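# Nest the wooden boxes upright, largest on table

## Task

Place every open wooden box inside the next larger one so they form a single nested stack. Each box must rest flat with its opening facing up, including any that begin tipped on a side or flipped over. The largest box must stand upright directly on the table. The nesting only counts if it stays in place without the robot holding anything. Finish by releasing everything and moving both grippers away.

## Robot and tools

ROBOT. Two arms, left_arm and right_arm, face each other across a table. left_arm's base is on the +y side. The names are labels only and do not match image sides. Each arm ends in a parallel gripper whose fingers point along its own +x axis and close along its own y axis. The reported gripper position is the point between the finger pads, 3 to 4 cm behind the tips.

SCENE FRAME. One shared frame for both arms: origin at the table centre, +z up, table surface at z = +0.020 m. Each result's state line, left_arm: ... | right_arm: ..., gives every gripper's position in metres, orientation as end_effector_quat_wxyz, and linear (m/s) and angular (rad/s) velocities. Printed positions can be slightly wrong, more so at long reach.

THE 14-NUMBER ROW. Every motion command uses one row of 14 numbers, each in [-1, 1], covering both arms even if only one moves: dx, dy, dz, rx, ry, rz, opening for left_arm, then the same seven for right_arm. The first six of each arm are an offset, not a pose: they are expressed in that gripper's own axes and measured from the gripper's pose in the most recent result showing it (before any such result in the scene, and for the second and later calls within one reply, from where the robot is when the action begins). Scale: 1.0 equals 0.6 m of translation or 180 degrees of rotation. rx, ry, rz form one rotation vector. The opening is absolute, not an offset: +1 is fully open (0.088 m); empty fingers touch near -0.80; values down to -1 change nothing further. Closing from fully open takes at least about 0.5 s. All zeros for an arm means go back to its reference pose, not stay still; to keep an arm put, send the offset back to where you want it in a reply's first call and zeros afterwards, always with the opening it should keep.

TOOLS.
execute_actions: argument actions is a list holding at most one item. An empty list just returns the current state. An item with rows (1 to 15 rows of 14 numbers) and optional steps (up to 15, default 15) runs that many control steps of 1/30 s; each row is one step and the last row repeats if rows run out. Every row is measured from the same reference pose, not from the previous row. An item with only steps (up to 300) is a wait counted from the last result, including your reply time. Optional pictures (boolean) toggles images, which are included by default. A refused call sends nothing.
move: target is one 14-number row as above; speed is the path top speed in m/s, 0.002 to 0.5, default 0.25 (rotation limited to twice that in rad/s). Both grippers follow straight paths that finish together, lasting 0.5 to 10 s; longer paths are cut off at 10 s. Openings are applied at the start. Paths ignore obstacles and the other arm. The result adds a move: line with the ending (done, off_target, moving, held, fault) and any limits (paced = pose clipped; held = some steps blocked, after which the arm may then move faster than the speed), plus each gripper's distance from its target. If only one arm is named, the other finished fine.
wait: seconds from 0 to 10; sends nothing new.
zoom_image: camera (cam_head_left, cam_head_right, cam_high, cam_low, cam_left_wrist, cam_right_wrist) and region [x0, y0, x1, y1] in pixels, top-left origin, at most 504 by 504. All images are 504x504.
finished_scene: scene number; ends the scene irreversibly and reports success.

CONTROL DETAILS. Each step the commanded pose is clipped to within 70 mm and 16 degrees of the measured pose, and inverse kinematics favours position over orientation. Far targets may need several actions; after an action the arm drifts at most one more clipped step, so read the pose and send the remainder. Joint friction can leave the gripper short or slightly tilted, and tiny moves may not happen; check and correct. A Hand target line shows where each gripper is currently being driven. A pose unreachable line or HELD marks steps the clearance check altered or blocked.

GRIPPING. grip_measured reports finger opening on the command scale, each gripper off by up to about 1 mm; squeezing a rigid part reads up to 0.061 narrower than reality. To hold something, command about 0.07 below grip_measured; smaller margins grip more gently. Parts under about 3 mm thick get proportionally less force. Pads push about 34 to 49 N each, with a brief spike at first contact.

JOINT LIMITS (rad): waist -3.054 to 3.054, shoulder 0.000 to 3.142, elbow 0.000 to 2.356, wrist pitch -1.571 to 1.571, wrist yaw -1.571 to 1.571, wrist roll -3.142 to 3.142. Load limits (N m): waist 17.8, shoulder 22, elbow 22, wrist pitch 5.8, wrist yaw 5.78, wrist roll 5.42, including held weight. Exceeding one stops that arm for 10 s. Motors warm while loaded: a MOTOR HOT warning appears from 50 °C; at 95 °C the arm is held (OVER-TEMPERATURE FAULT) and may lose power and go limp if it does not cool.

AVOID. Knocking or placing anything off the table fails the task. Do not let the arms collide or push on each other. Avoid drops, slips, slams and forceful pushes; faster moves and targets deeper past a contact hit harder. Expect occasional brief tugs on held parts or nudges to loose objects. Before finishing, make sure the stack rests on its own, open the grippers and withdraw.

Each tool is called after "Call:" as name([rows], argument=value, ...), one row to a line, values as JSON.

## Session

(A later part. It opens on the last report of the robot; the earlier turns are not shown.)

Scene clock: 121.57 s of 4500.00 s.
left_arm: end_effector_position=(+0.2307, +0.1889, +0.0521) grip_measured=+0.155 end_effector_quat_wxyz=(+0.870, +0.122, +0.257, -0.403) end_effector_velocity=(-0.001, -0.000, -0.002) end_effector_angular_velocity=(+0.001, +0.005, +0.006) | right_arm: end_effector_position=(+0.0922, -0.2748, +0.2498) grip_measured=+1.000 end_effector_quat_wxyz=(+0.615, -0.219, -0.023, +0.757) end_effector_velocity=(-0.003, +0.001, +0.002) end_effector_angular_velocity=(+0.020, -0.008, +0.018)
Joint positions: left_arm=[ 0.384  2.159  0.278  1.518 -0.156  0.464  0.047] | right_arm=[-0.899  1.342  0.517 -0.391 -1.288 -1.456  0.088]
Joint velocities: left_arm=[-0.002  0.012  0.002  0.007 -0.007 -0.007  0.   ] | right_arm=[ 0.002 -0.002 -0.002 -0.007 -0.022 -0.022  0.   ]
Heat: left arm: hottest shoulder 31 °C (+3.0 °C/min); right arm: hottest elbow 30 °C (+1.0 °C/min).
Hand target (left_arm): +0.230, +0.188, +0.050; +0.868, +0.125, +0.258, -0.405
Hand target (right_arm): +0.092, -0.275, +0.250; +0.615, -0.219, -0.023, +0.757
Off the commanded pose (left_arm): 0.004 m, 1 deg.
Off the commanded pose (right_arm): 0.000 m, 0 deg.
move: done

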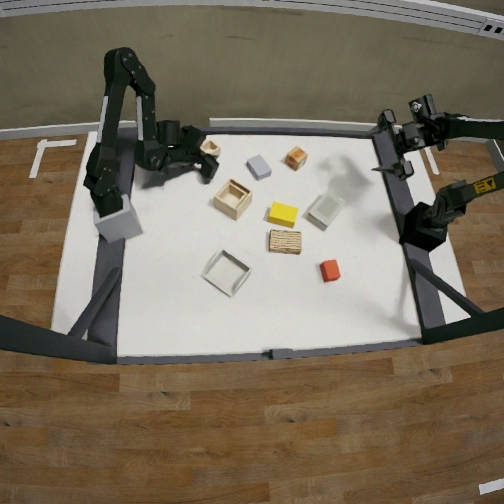

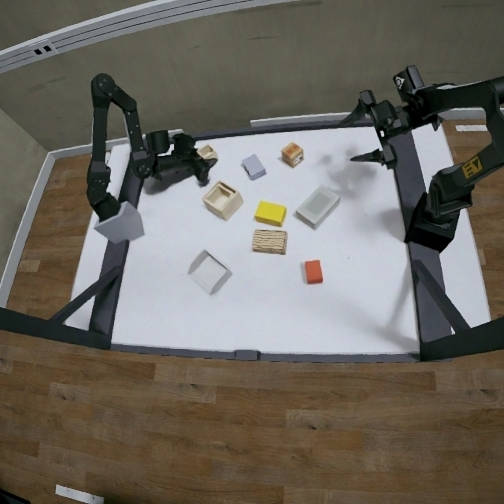

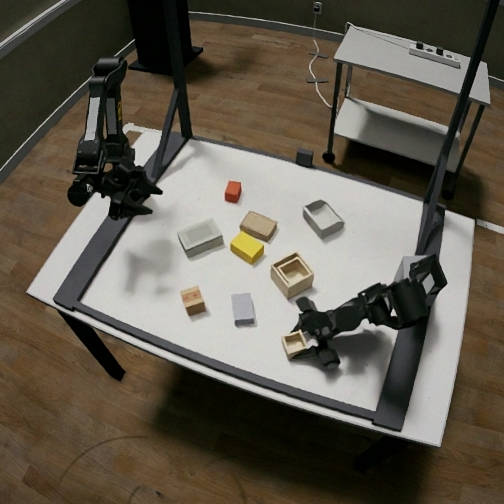

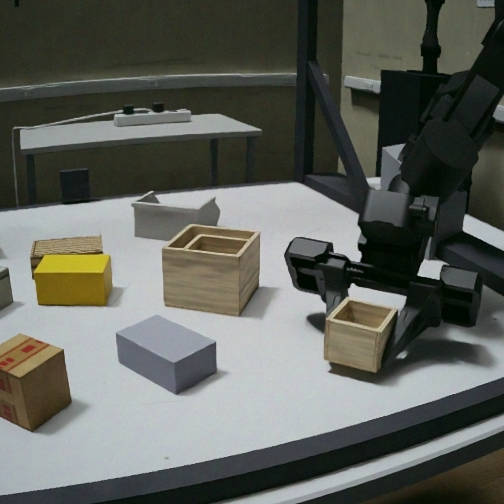

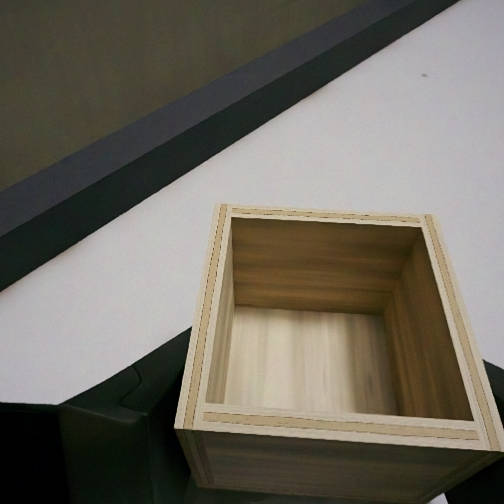

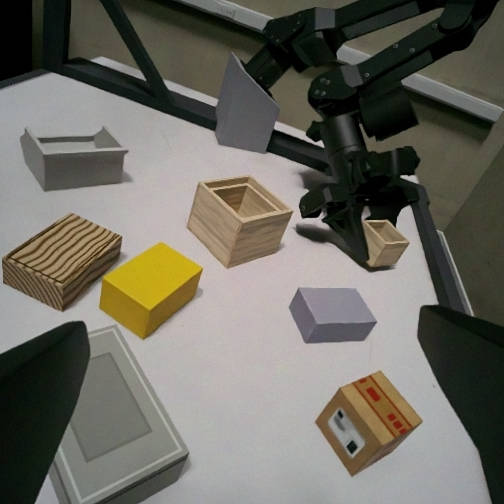

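Call:
move(target=[0.006,0,-0.009,0,0,0,0.05,0,0,0,0,0,0,1], speed=0.03)

Call:
move(target=[0,0,0,0,0,0,1,0,0,0,0,0,0,1])

Call:
move(target=[-0.037,-0.03,0.105,0,0.317,0,1,0,0,0,0,0,0,1])

Call:
move(target=[0,-0.012,0,0,0,0,-0.35,0,0,0,0,0,0,1])

Scene clock: 125.97 s of 4500.00 s.
left_arm: end_effector_position=(+0.2318, +0.1893, +0.0482) grip_measured=+0.155 end_effector_quat_wxyz=(+0.871, +0.120, +0.256, -0.401) end_effector_velocity=(+0.001, -0.002, +0.003) end_effector_angular_velocity=(-0.010, -0.005, +0.009) | right_arm: end_effector_position=(+0.0922, -0.2748, +0.2498) grip_measured=+1.000 end_effector_quat_wxyz=(+0.615, -0.219, -0.023, +0.757) end_effector_velocity=(-0.001, -0.001, -0.000) end_effector_angular_velocity=(+0.002, +0.021, -0.002)
Joint positions: left_arm=[ 0.395  2.188  0.285  1.545 -0.149  0.464  0.047] | right_arm=[-0.899  1.342  0.517 -0.391 -1.288 -1.456  0.088]
Joint velocities: left_arm=[-0.007 -0.002  0.002  0.007 -0.007 -0.007  0.   ] | right_arm=[-0.002  0.002 -0.002 -0.007 -0.007  0.007  0.   ]
Heat: left arm: hottest shoulder 31 °C (+3.0 °C/min); right arm: hottest elbow 30 °C (+1.0 °C/min).
Hand target (left_arm): +0.231, +0.189, +0.046; +0.870, +0.122, +0.257, -0.403
Hand target (right_arm): +0.092, -0.275, +0.250; +0.615, -0.219, -0.023, +0.757
Off the commanded pose (left_arm): 0.003 m, 0 deg.
Off the commanded pose (right_arm): 0.000 m, 0 deg.
After step 90, 0.70 s passed at rest.
move: done

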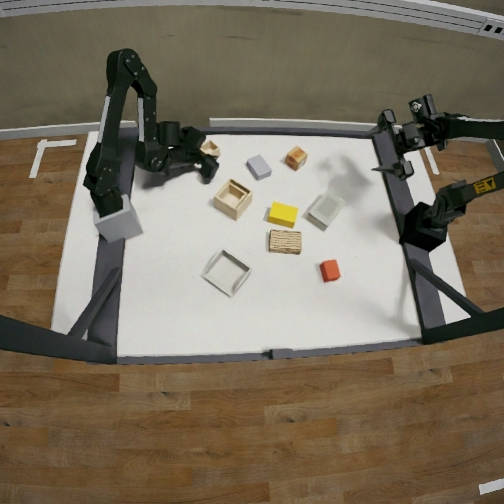

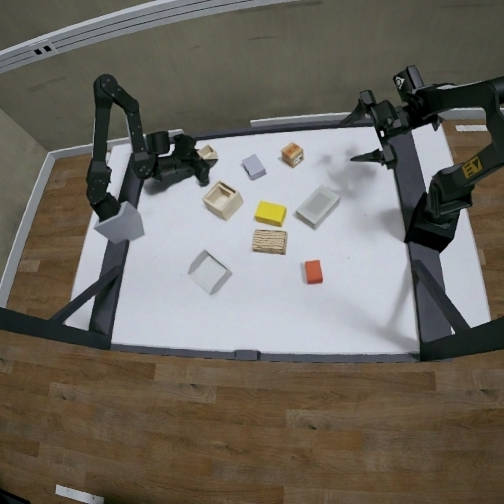

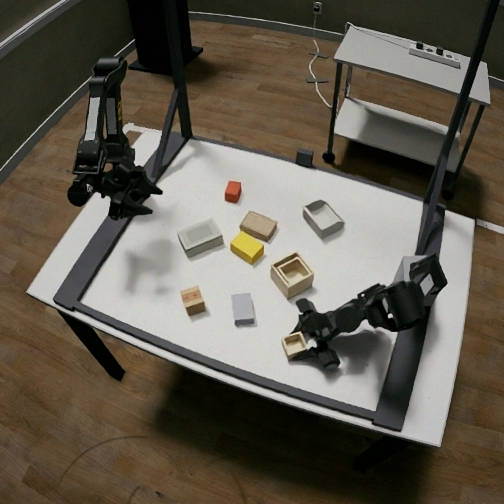

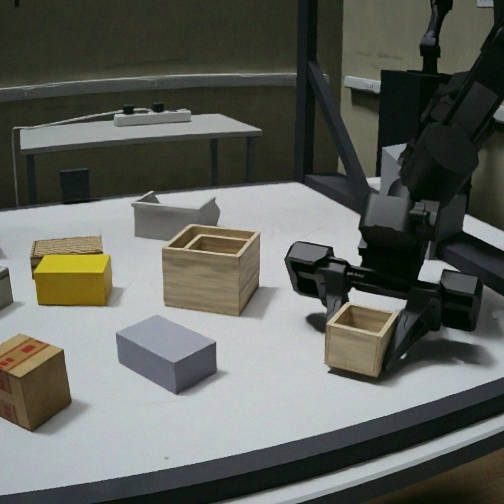

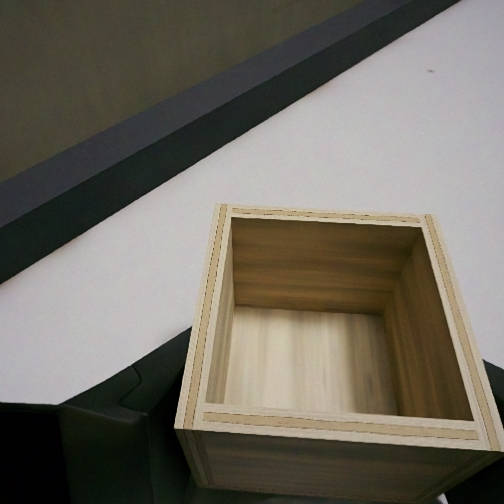

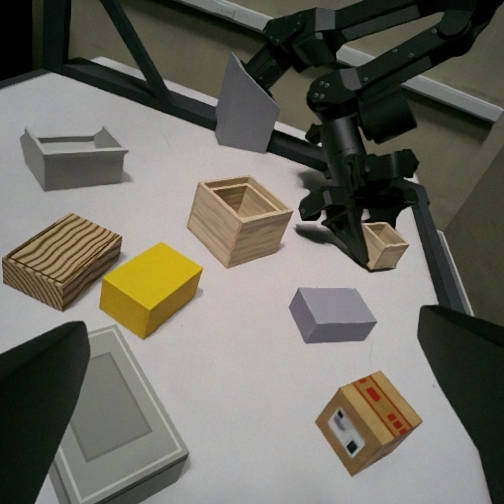

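Scene clock: 126.57 s of 4500.00 s.
left_arm: end_effector_position=(+0.2318, +0.1893, +0.0482) grip_measured=+0.986 end_effector_quat_wxyz=(+0.871, +0.120, +0.256, -0.401) end_effector_velocity=(-0.003, +0.004, -0.004) end_effector_angular_velocity=(+0.025, +0.020, +0.006) | right_arm: end_effector_position=(+0.0922, -0.2748, +0.2498) grip_measured=+1.000 end_effector_quat_wxyz=(+0.615, -0.219, -0.023, +0.757) end_effector_velocity=(+0.000, -0.000, +0.002) end_effector_angular_velocity=(+0.021, -0.004, +0.004)
Joint positions: left_arm=[ 0.395  2.188  0.285  1.545 -0.149  0.464  0.087] | right_arm=[-0.899  1.342  0.517 -0.391 -1.288 -1.456  0.088]
Joint velocities: left_arm=[-0.002 -0.002 -0.007 -0.022 -0.022 -0.007  0.001] | right_arm=[-0.007  0.002 -0.002  0.007 -0.022 -0.007  0.   ]
Heat: left arm: hottest shoulder 31 °C (+3.0 °C/min); right arm: hottest elbow 30 °C (+1.0 °C/min).
Hand target (left_arm): +0.232, +0.189, +0.048; +0.871, +0.120, +0.256, -0.401
Hand target (right_arm): +0.092, -0.275, +0.250; +0.615, -0.219, -0.023, +0.757
Off the commanded pose (left_arm): 0.000 m, 0 deg.
Off the commanded pose (right_arm): 0.000 m, 0 deg.
move: done

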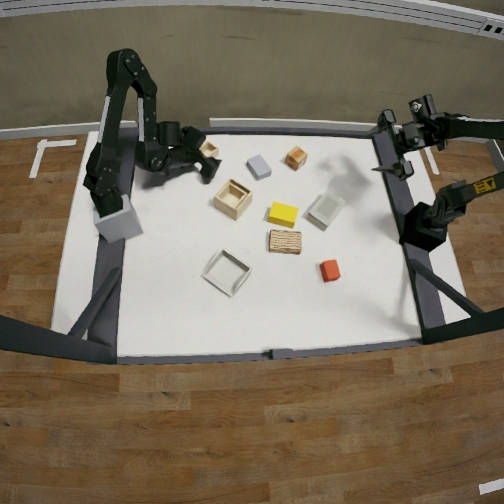

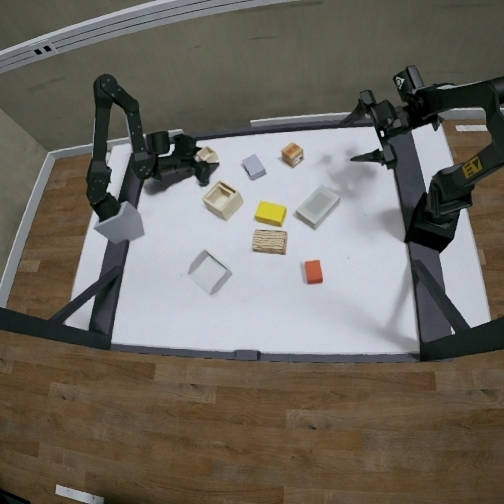

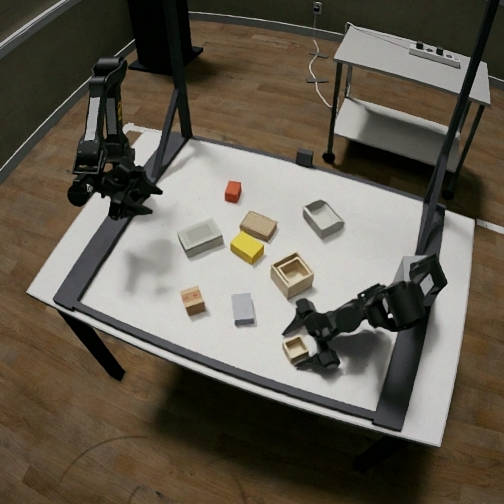

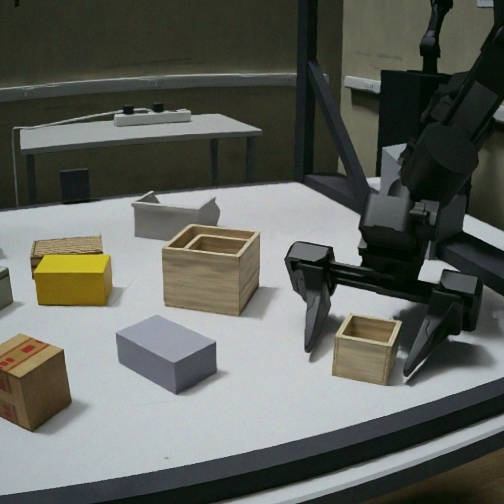

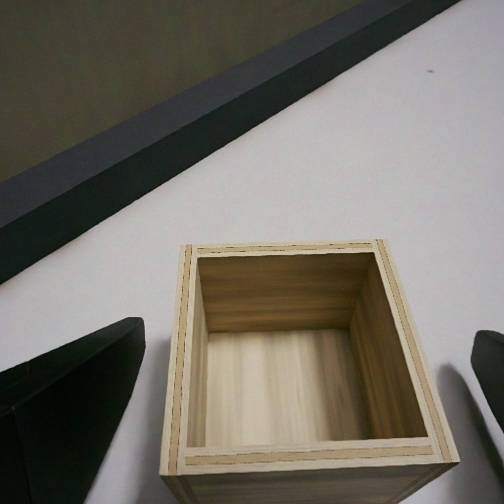

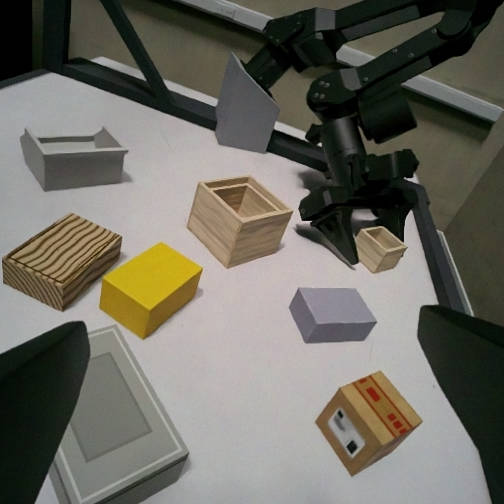

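Scene clock: 129.03 s of 4500.00 s.
left_arm: end_effector_position=(+0.2308, +0.1697, +0.1167) grip_measured=+0.987 end_effector_quat_wxyz=(+0.648, +0.300, +0.634, -0.297) end_effector_velocity=(-0.005, +0.001, +0.001) end_effector_angular_velocity=(+0.000, +0.026, -0.003) | right_arm: end_effector_position=(+0.0922, -0.2748, +0.2498) grip_measured=+1.000 end_effector_quat_wxyz=(+0.615, -0.219, -0.023, +0.757) end_effector_velocity=(-0.002, -0.001, +0.001) end_effector_angular_velocity=(+0.003, +0.011, +0.002)
Joint positions: left_arm=[ 0.121  1.887  1.2   -0.801 -0.518 -0.161  0.087] | right_arm=[-0.899  1.342  0.517 -0.391 -1.288 -1.456  0.088]
Joint velocities: left_arm=[-0.002 -0.002  0.002 -0.022  0.022 -0.007 -0.   ] | right_arm=[-0.002 -0.002  0.002 -0.022 -0.007 -0.007  0.   ]
Heat: left arm: hottest shoulder 31 °C (+2.0 °C/min); right arm: hottest elbow 30 °C (+0.0 °C/min).
Hand target (left_arm): +0.229, +0.167, +0.114; +0.644, +0.300, +0.637, -0.297
Hand target (right_arm): +0.092, -0.275, +0.250; +0.615, -0.219, -0.023, +0.757
Off the commanded pose (left_arm): 0.006 m, 1 deg.
Off the commanded pose (right_arm): 0.000 m, 0 deg.
move: done

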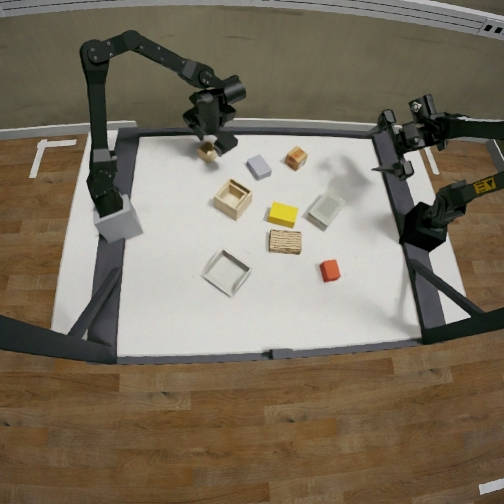

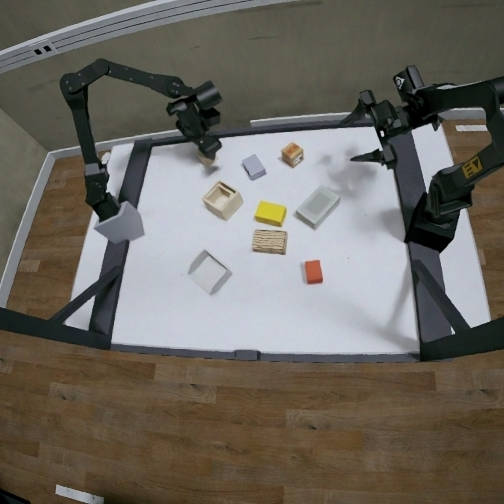

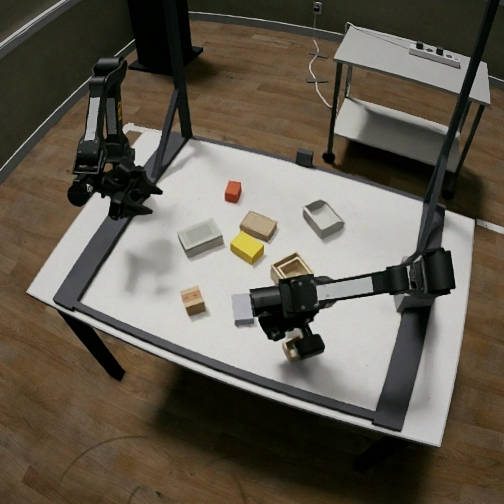

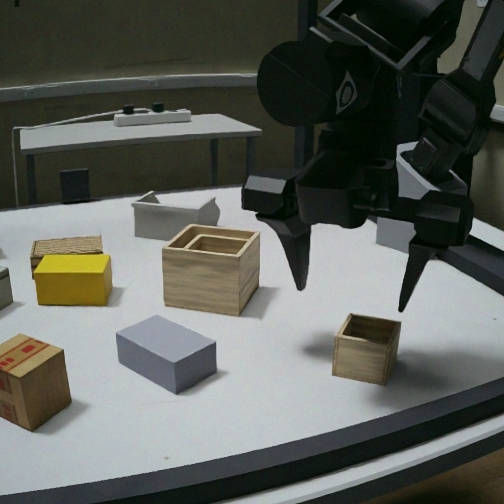

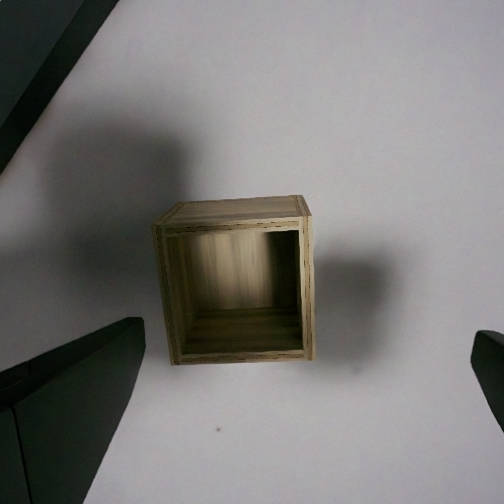

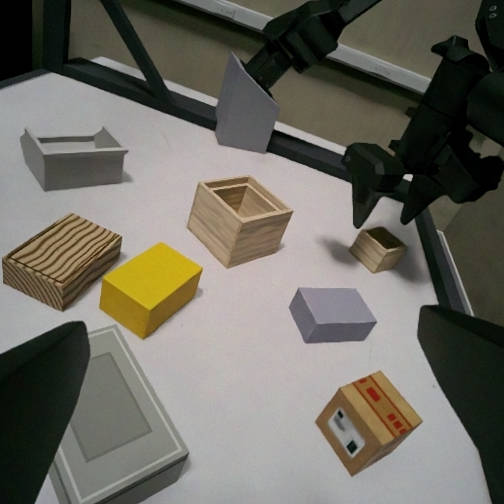

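Scene clock: 129.77 s of 4500.00 s.
left_arm: end_effector_position=(+0.2273, +0.1663, +0.1193) grip_measured=-0.347 end_effector_quat_wxyz=(+0.650, +0.298, +0.632, -0.298) end_effector_velocity=(+0.002, -0.001, +0.001) end_effector_angular_velocity=(+0.002, -0.023, +0.020) | right_arm: end_effector_position=(+0.0922, -0.2748, +0.2498) grip_measured=+1.000 end_effector_quat_wxyz=(+0.615, -0.219, -0.023, +0.757) end_effector_velocity=(-0.005, -0.002, -0.004) end_effector_angular_velocity=(-0.004, +0.044, -0.004)
Joint positions: left_arm=[ 0.105  1.887  1.2   -0.801 -0.518 -0.176  0.022] | right_arm=[-0.899  1.342  0.517 -0.391 -1.288 -1.456  0.088]
Joint velocities: left_arm=[-0.007 -0.002 -0.002  0.007 -0.022 -0.022 -0.   ] | right_arm=[-0.002  0.002 -0.012 -0.022 -0.007  0.007  0.   ]
Heat: left arm: hottest shoulder 31 °C (+2.0 °C/min); right arm: hottest elbow 30 °C (+0.0 °C/min).
Hand target (left_arm): +0.226, +0.165, +0.117; +0.648, +0.300, +0.634, -0.297
Hand target (right_arm): +0.092, -0.275, +0.250; +0.615, -0.219, -0.023, +0.757
Off the commanded pose (left_arm): 0.004 m, 0 deg.
Off the commanded pose (right_arm): 0.000 m, 0 deg.
move: done

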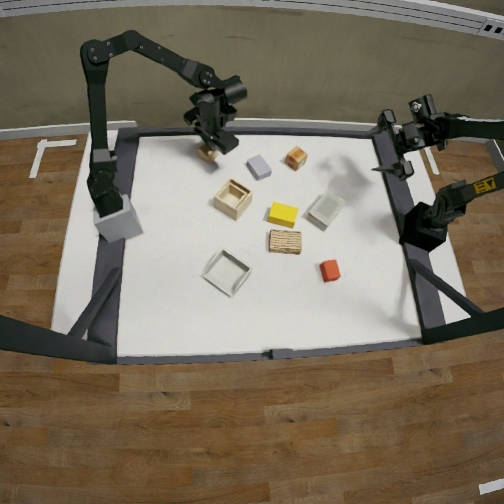

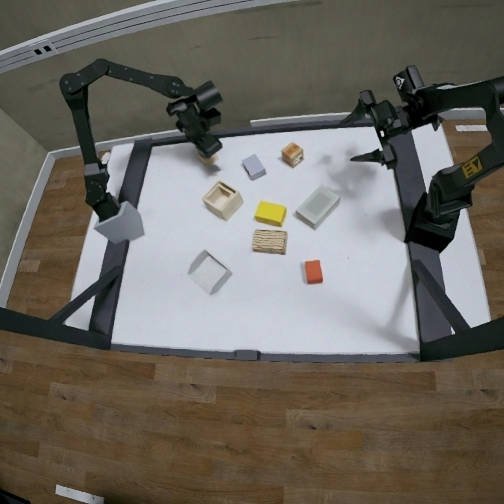

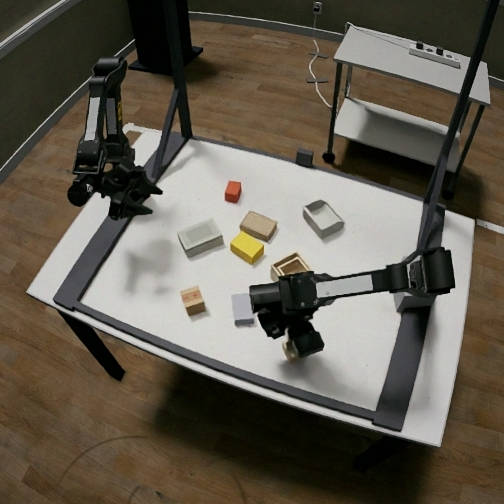

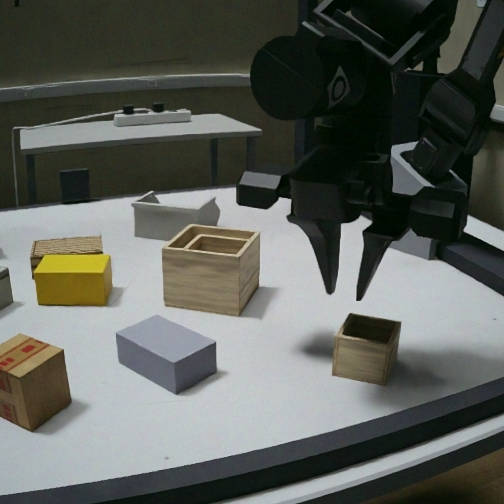

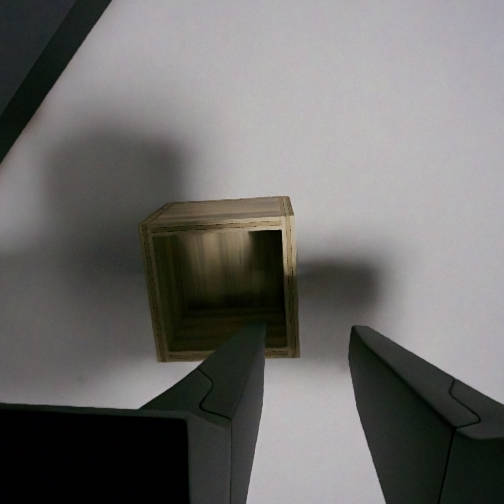

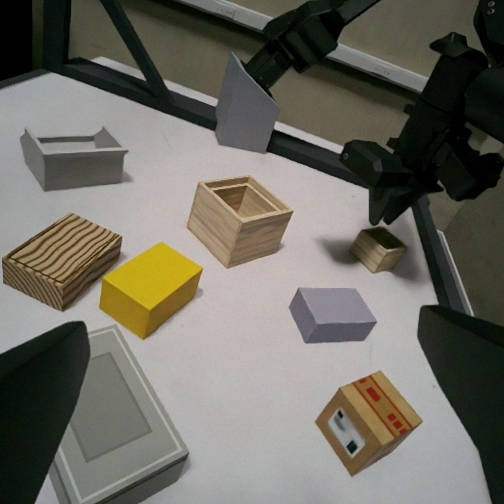

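Call:
move(target=[0.072,0.002,-0.008,-0.02,0.012,0,-0.35,0,0,0,0,0,0,1], speed=0.1)

Call:
move(target=[0,0,0,0,0,0,-1,0,0,0,0,0,0,1])

Call:
move(target=[-0.15,0,0,0,0,0,-1,0,0,0,0,0,0,1], speed=0.15)

Scene clock: 132.90 s of 4500.00 s.
left_arm: end_effector_position=(+0.2299, +0.1685, +0.0819) grip_measured=-0.347 end_effector_quat_wxyz=(+0.652, +0.280, +0.648, -0.275) end_effector_velocity=(+0.000, +0.002, +0.002) end_effector_angular_velocity=(+0.005, -0.005, +0.004) | right_arm: end_effector_position=(+0.0922, -0.2748, +0.2498) grip_measured=+1.000 end_effector_quat_wxyz=(+0.615, -0.219, -0.023, +0.757) end_effector_velocity=(-0.000, -0.001, +0.001) end_effector_angular_velocity=(+0.004, +0.016, -0.007)
Joint positions: left_arm=[ 0.169  1.958  1.161 -0.68  -0.509 -0.179  0.022] | right_arm=[-0.899  1.342  0.517 -0.391 -1.288 -1.456  0.088]
Joint velocities: left_arm=[-0.002 -0.007 -0.002 -0.007 -0.007 -0.007 -0.   ] | right_arm=[-0.007 -0.002 -0.002 -0.007 -0.007  0.007  0.   ]
Heat: left arm: hottest shoulder 31 °C (+2.0 °C/min); right arm: hottest elbow 31 °C (+1.0 °C/min).
Hand target (left_arm): +0.226, +0.170, +0.076; +0.646, +0.282, +0.654, -0.273
Hand target (right_arm): +0.092, -0.275, +0.250; +0.615, -0.219, -0.023, +0.757
Off the commanded pose (left_arm): 0.007 m, 1 deg.
Off the commanded pose (right_arm): 0.000 m, 0 deg.
move: done

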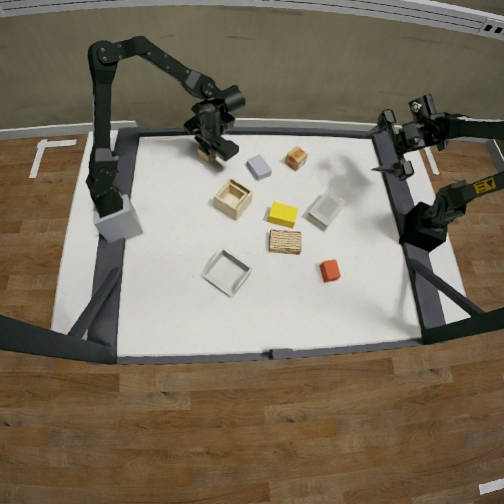

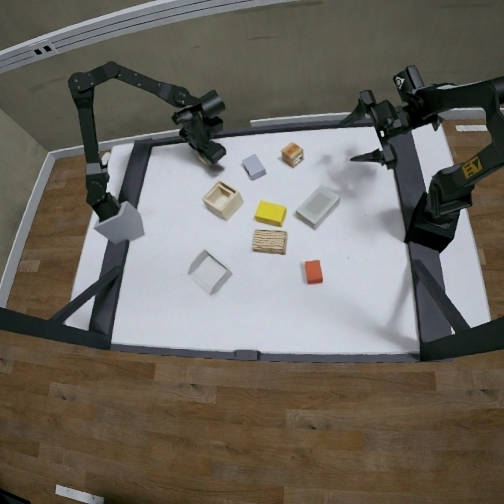

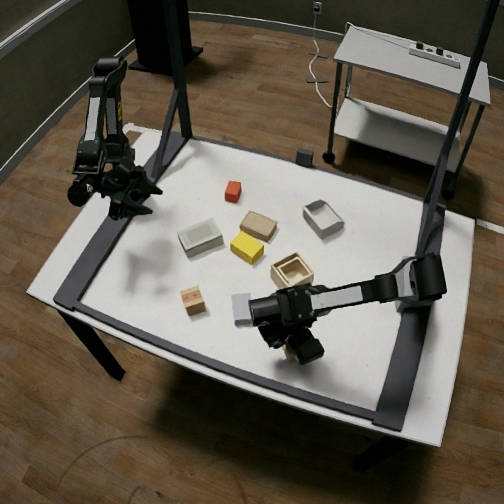

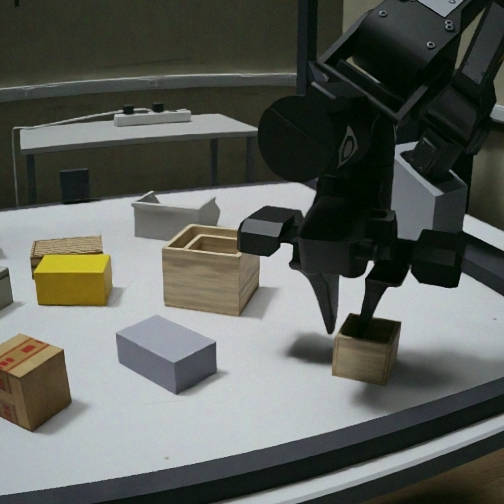

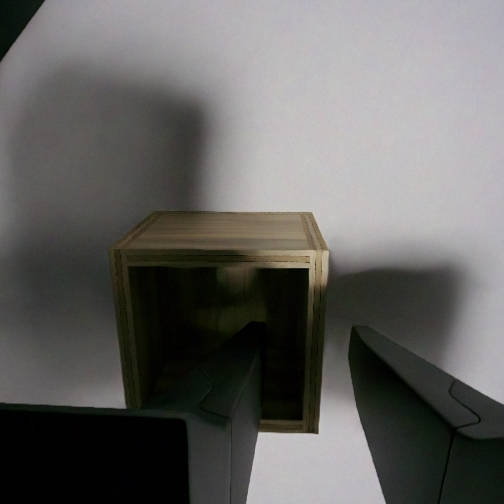

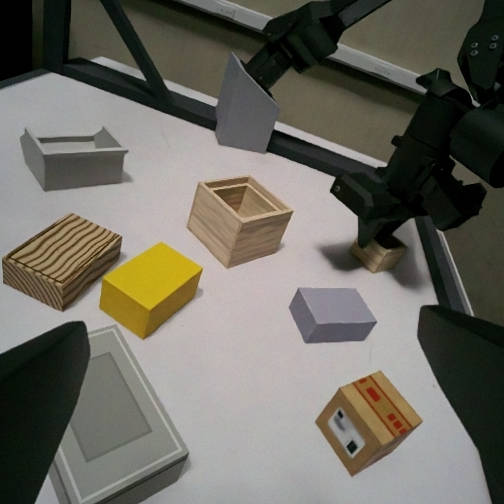

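Scene clock: 133.40 s of 4500.00 s.
left_arm: end_effector_position=(+0.2294, +0.1679, +0.0822) grip_measured=-0.776 end_effector_quat_wxyz=(+0.652, +0.280, +0.648, -0.276) end_effector_velocity=(-0.002, +0.003, -0.000) end_effector_angular_velocity=(+0.012, -0.001, -0.001) | right_arm: end_effector_position=(+0.0922, -0.2748, +0.2498) grip_measured=+1.000 end_effector_quat_wxyz=(+0.615, -0.219, -0.023, +0.757) end_effector_velocity=(-0.001, -0.000, -0.001) end_effector_angular_velocity=(-0.006, -0.006, +0.002)
Joint positions: left_arm=[ 0.166  1.958  1.161 -0.68  -0.509 -0.179  0.001] | right_arm=[-0.899  1.342  0.517 -0.391 -1.288 -1.456  0.088]
Joint velocities: left_arm=[-0.002 -0.002 -0.007 -0.007 -0.007 -0.007 -0.   ] | right_arm=[ 0.002 -0.007 -0.002 -0.007  0.007 -0.007  0.   ]
Heat: left arm: hottest shoulder 31 °C (+2.0 °C/min); right arm: hottest elbow 31 °C (+1.0 °C/min).
Hand target (left_arm): +0.230, +0.168, +0.082; +0.652, +0.280, +0.648, -0.275
Hand target (right_arm): +0.092, -0.275, +0.250; +0.615, -0.219, -0.023, +0.757
Off the commanded pose (left_arm): 0.001 m, 0 deg.
Off the commanded pose (right_arm): 0.000 m, 0 deg.
move: done

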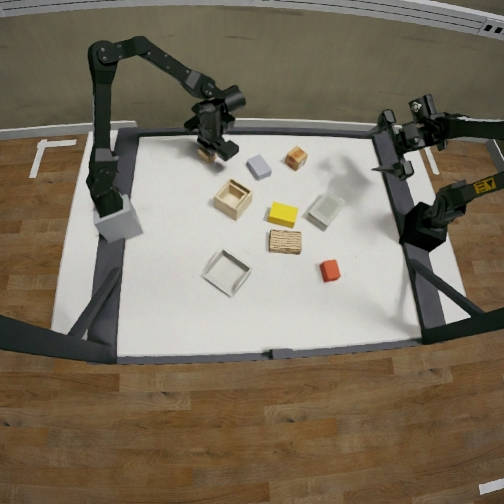

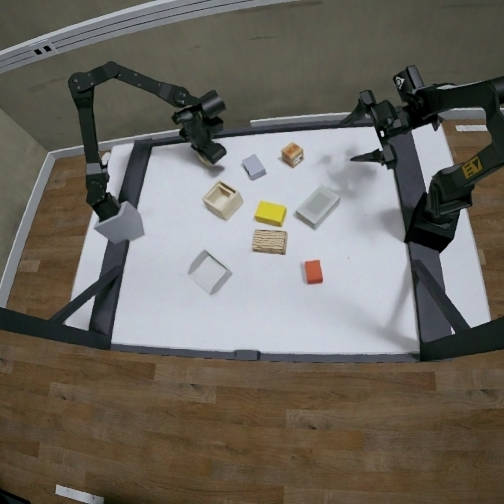

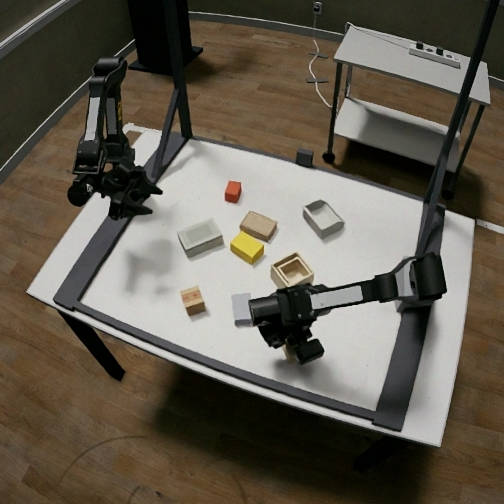

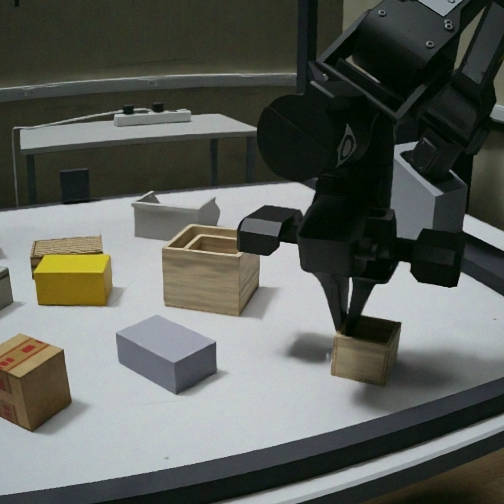

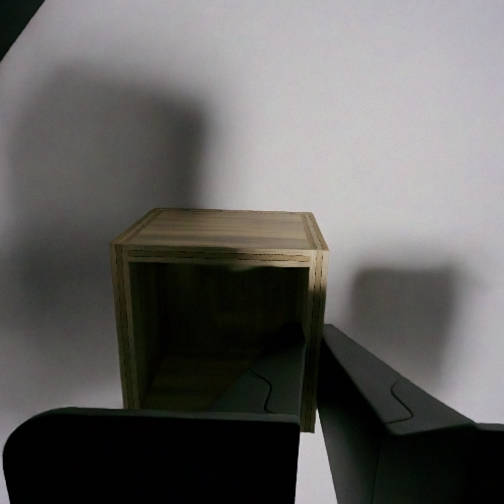

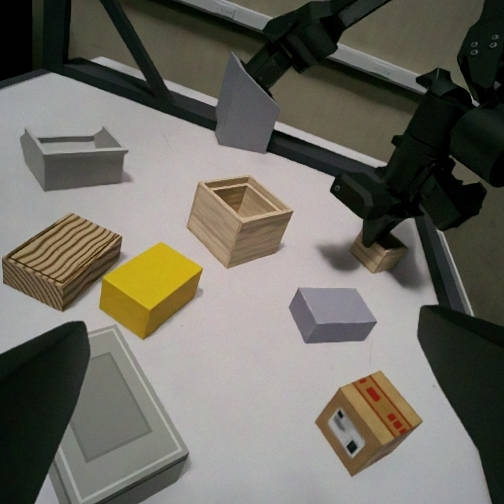

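Scene clock: 134.40 s of 4500.00 s.
left_arm: end_effector_position=(+0.2263, +0.1690, +0.1672) grip_measured=-0.776 end_effector_quat_wxyz=(+0.647, +0.287, +0.650, -0.277) end_effector_velocity=(+0.003, +0.004, +0.003) end_effector_angular_velocity=(+0.018, -0.016, +0.014) | right_arm: end_effector_position=(+0.0922, -0.2748, +0.2498) grip_measured=+1.000 end_effector_quat_wxyz=(+0.615, -0.219, -0.023, +0.757) end_effector_velocity=(-0.003, -0.001, -0.000) end_effector_angular_velocity=(+0.002, +0.016, +0.002)
Joint positions: left_arm=[ 0.039  1.848  1.33  -1.045 -0.515 -0.321  0.001] | right_arm=[-0.899  1.342  0.517 -0.391 -1.288 -1.456  0.088]
Joint velocities: left_arm=[-0.002 -0.002  0.007 -0.022 -0.022 -0.022 -0.   ] | right_arm=[-0.002 -0.002 -0.002 -0.022 -0.007 -0.007  0.   ]
Heat: left arm: hottest shoulder 31 °C (+2.0 °C/min); right arm: hottest elbow 31 °C (+1.0 °C/min).
Hand target (left_arm): +0.229, +0.168, +0.172; +0.653, +0.281, +0.647, -0.275
Hand target (right_arm): +0.092, -0.275, +0.250; +0.615, -0.219, -0.023, +0.757
Off the commanded pose (left_arm): 0.006 m, 1 deg.
Off the commanded pose (right_arm): 0.000 m, 0 deg.
move: done

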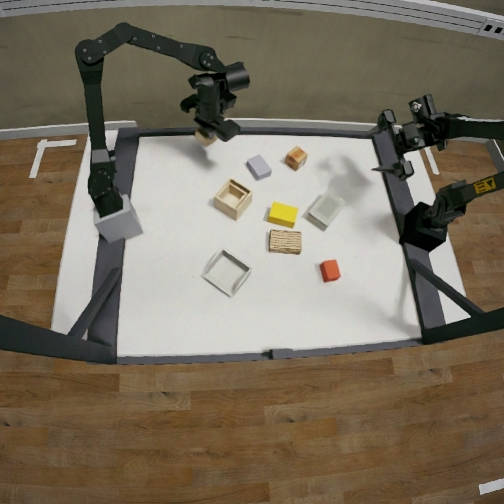

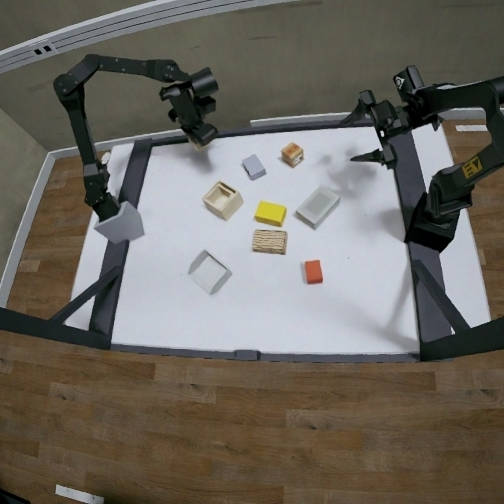

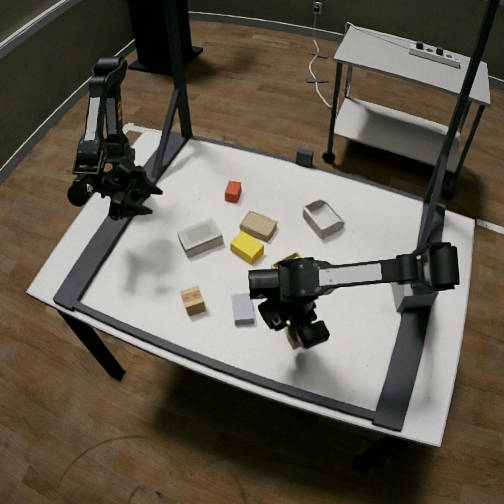

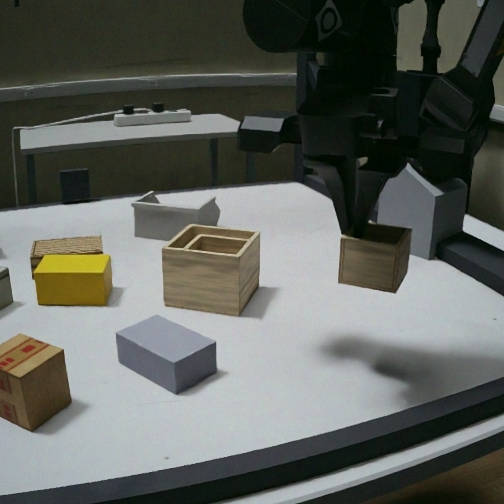

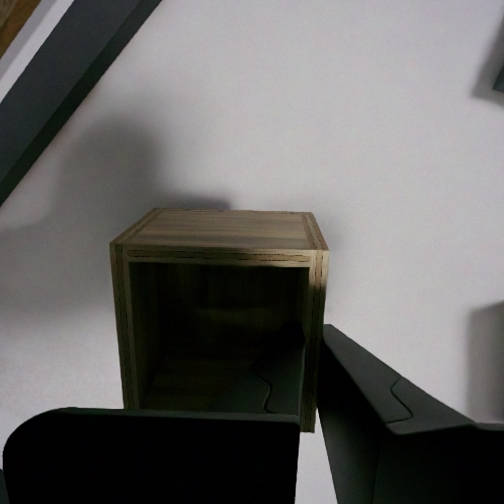

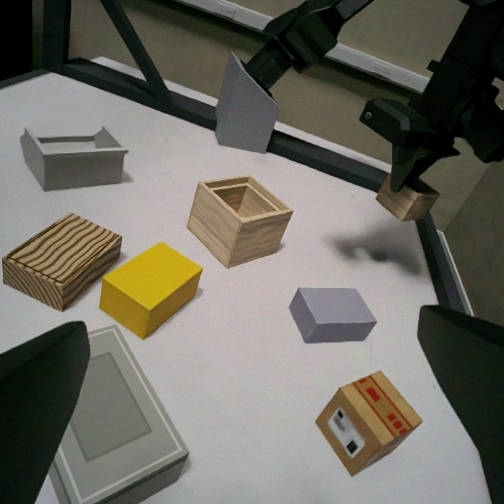

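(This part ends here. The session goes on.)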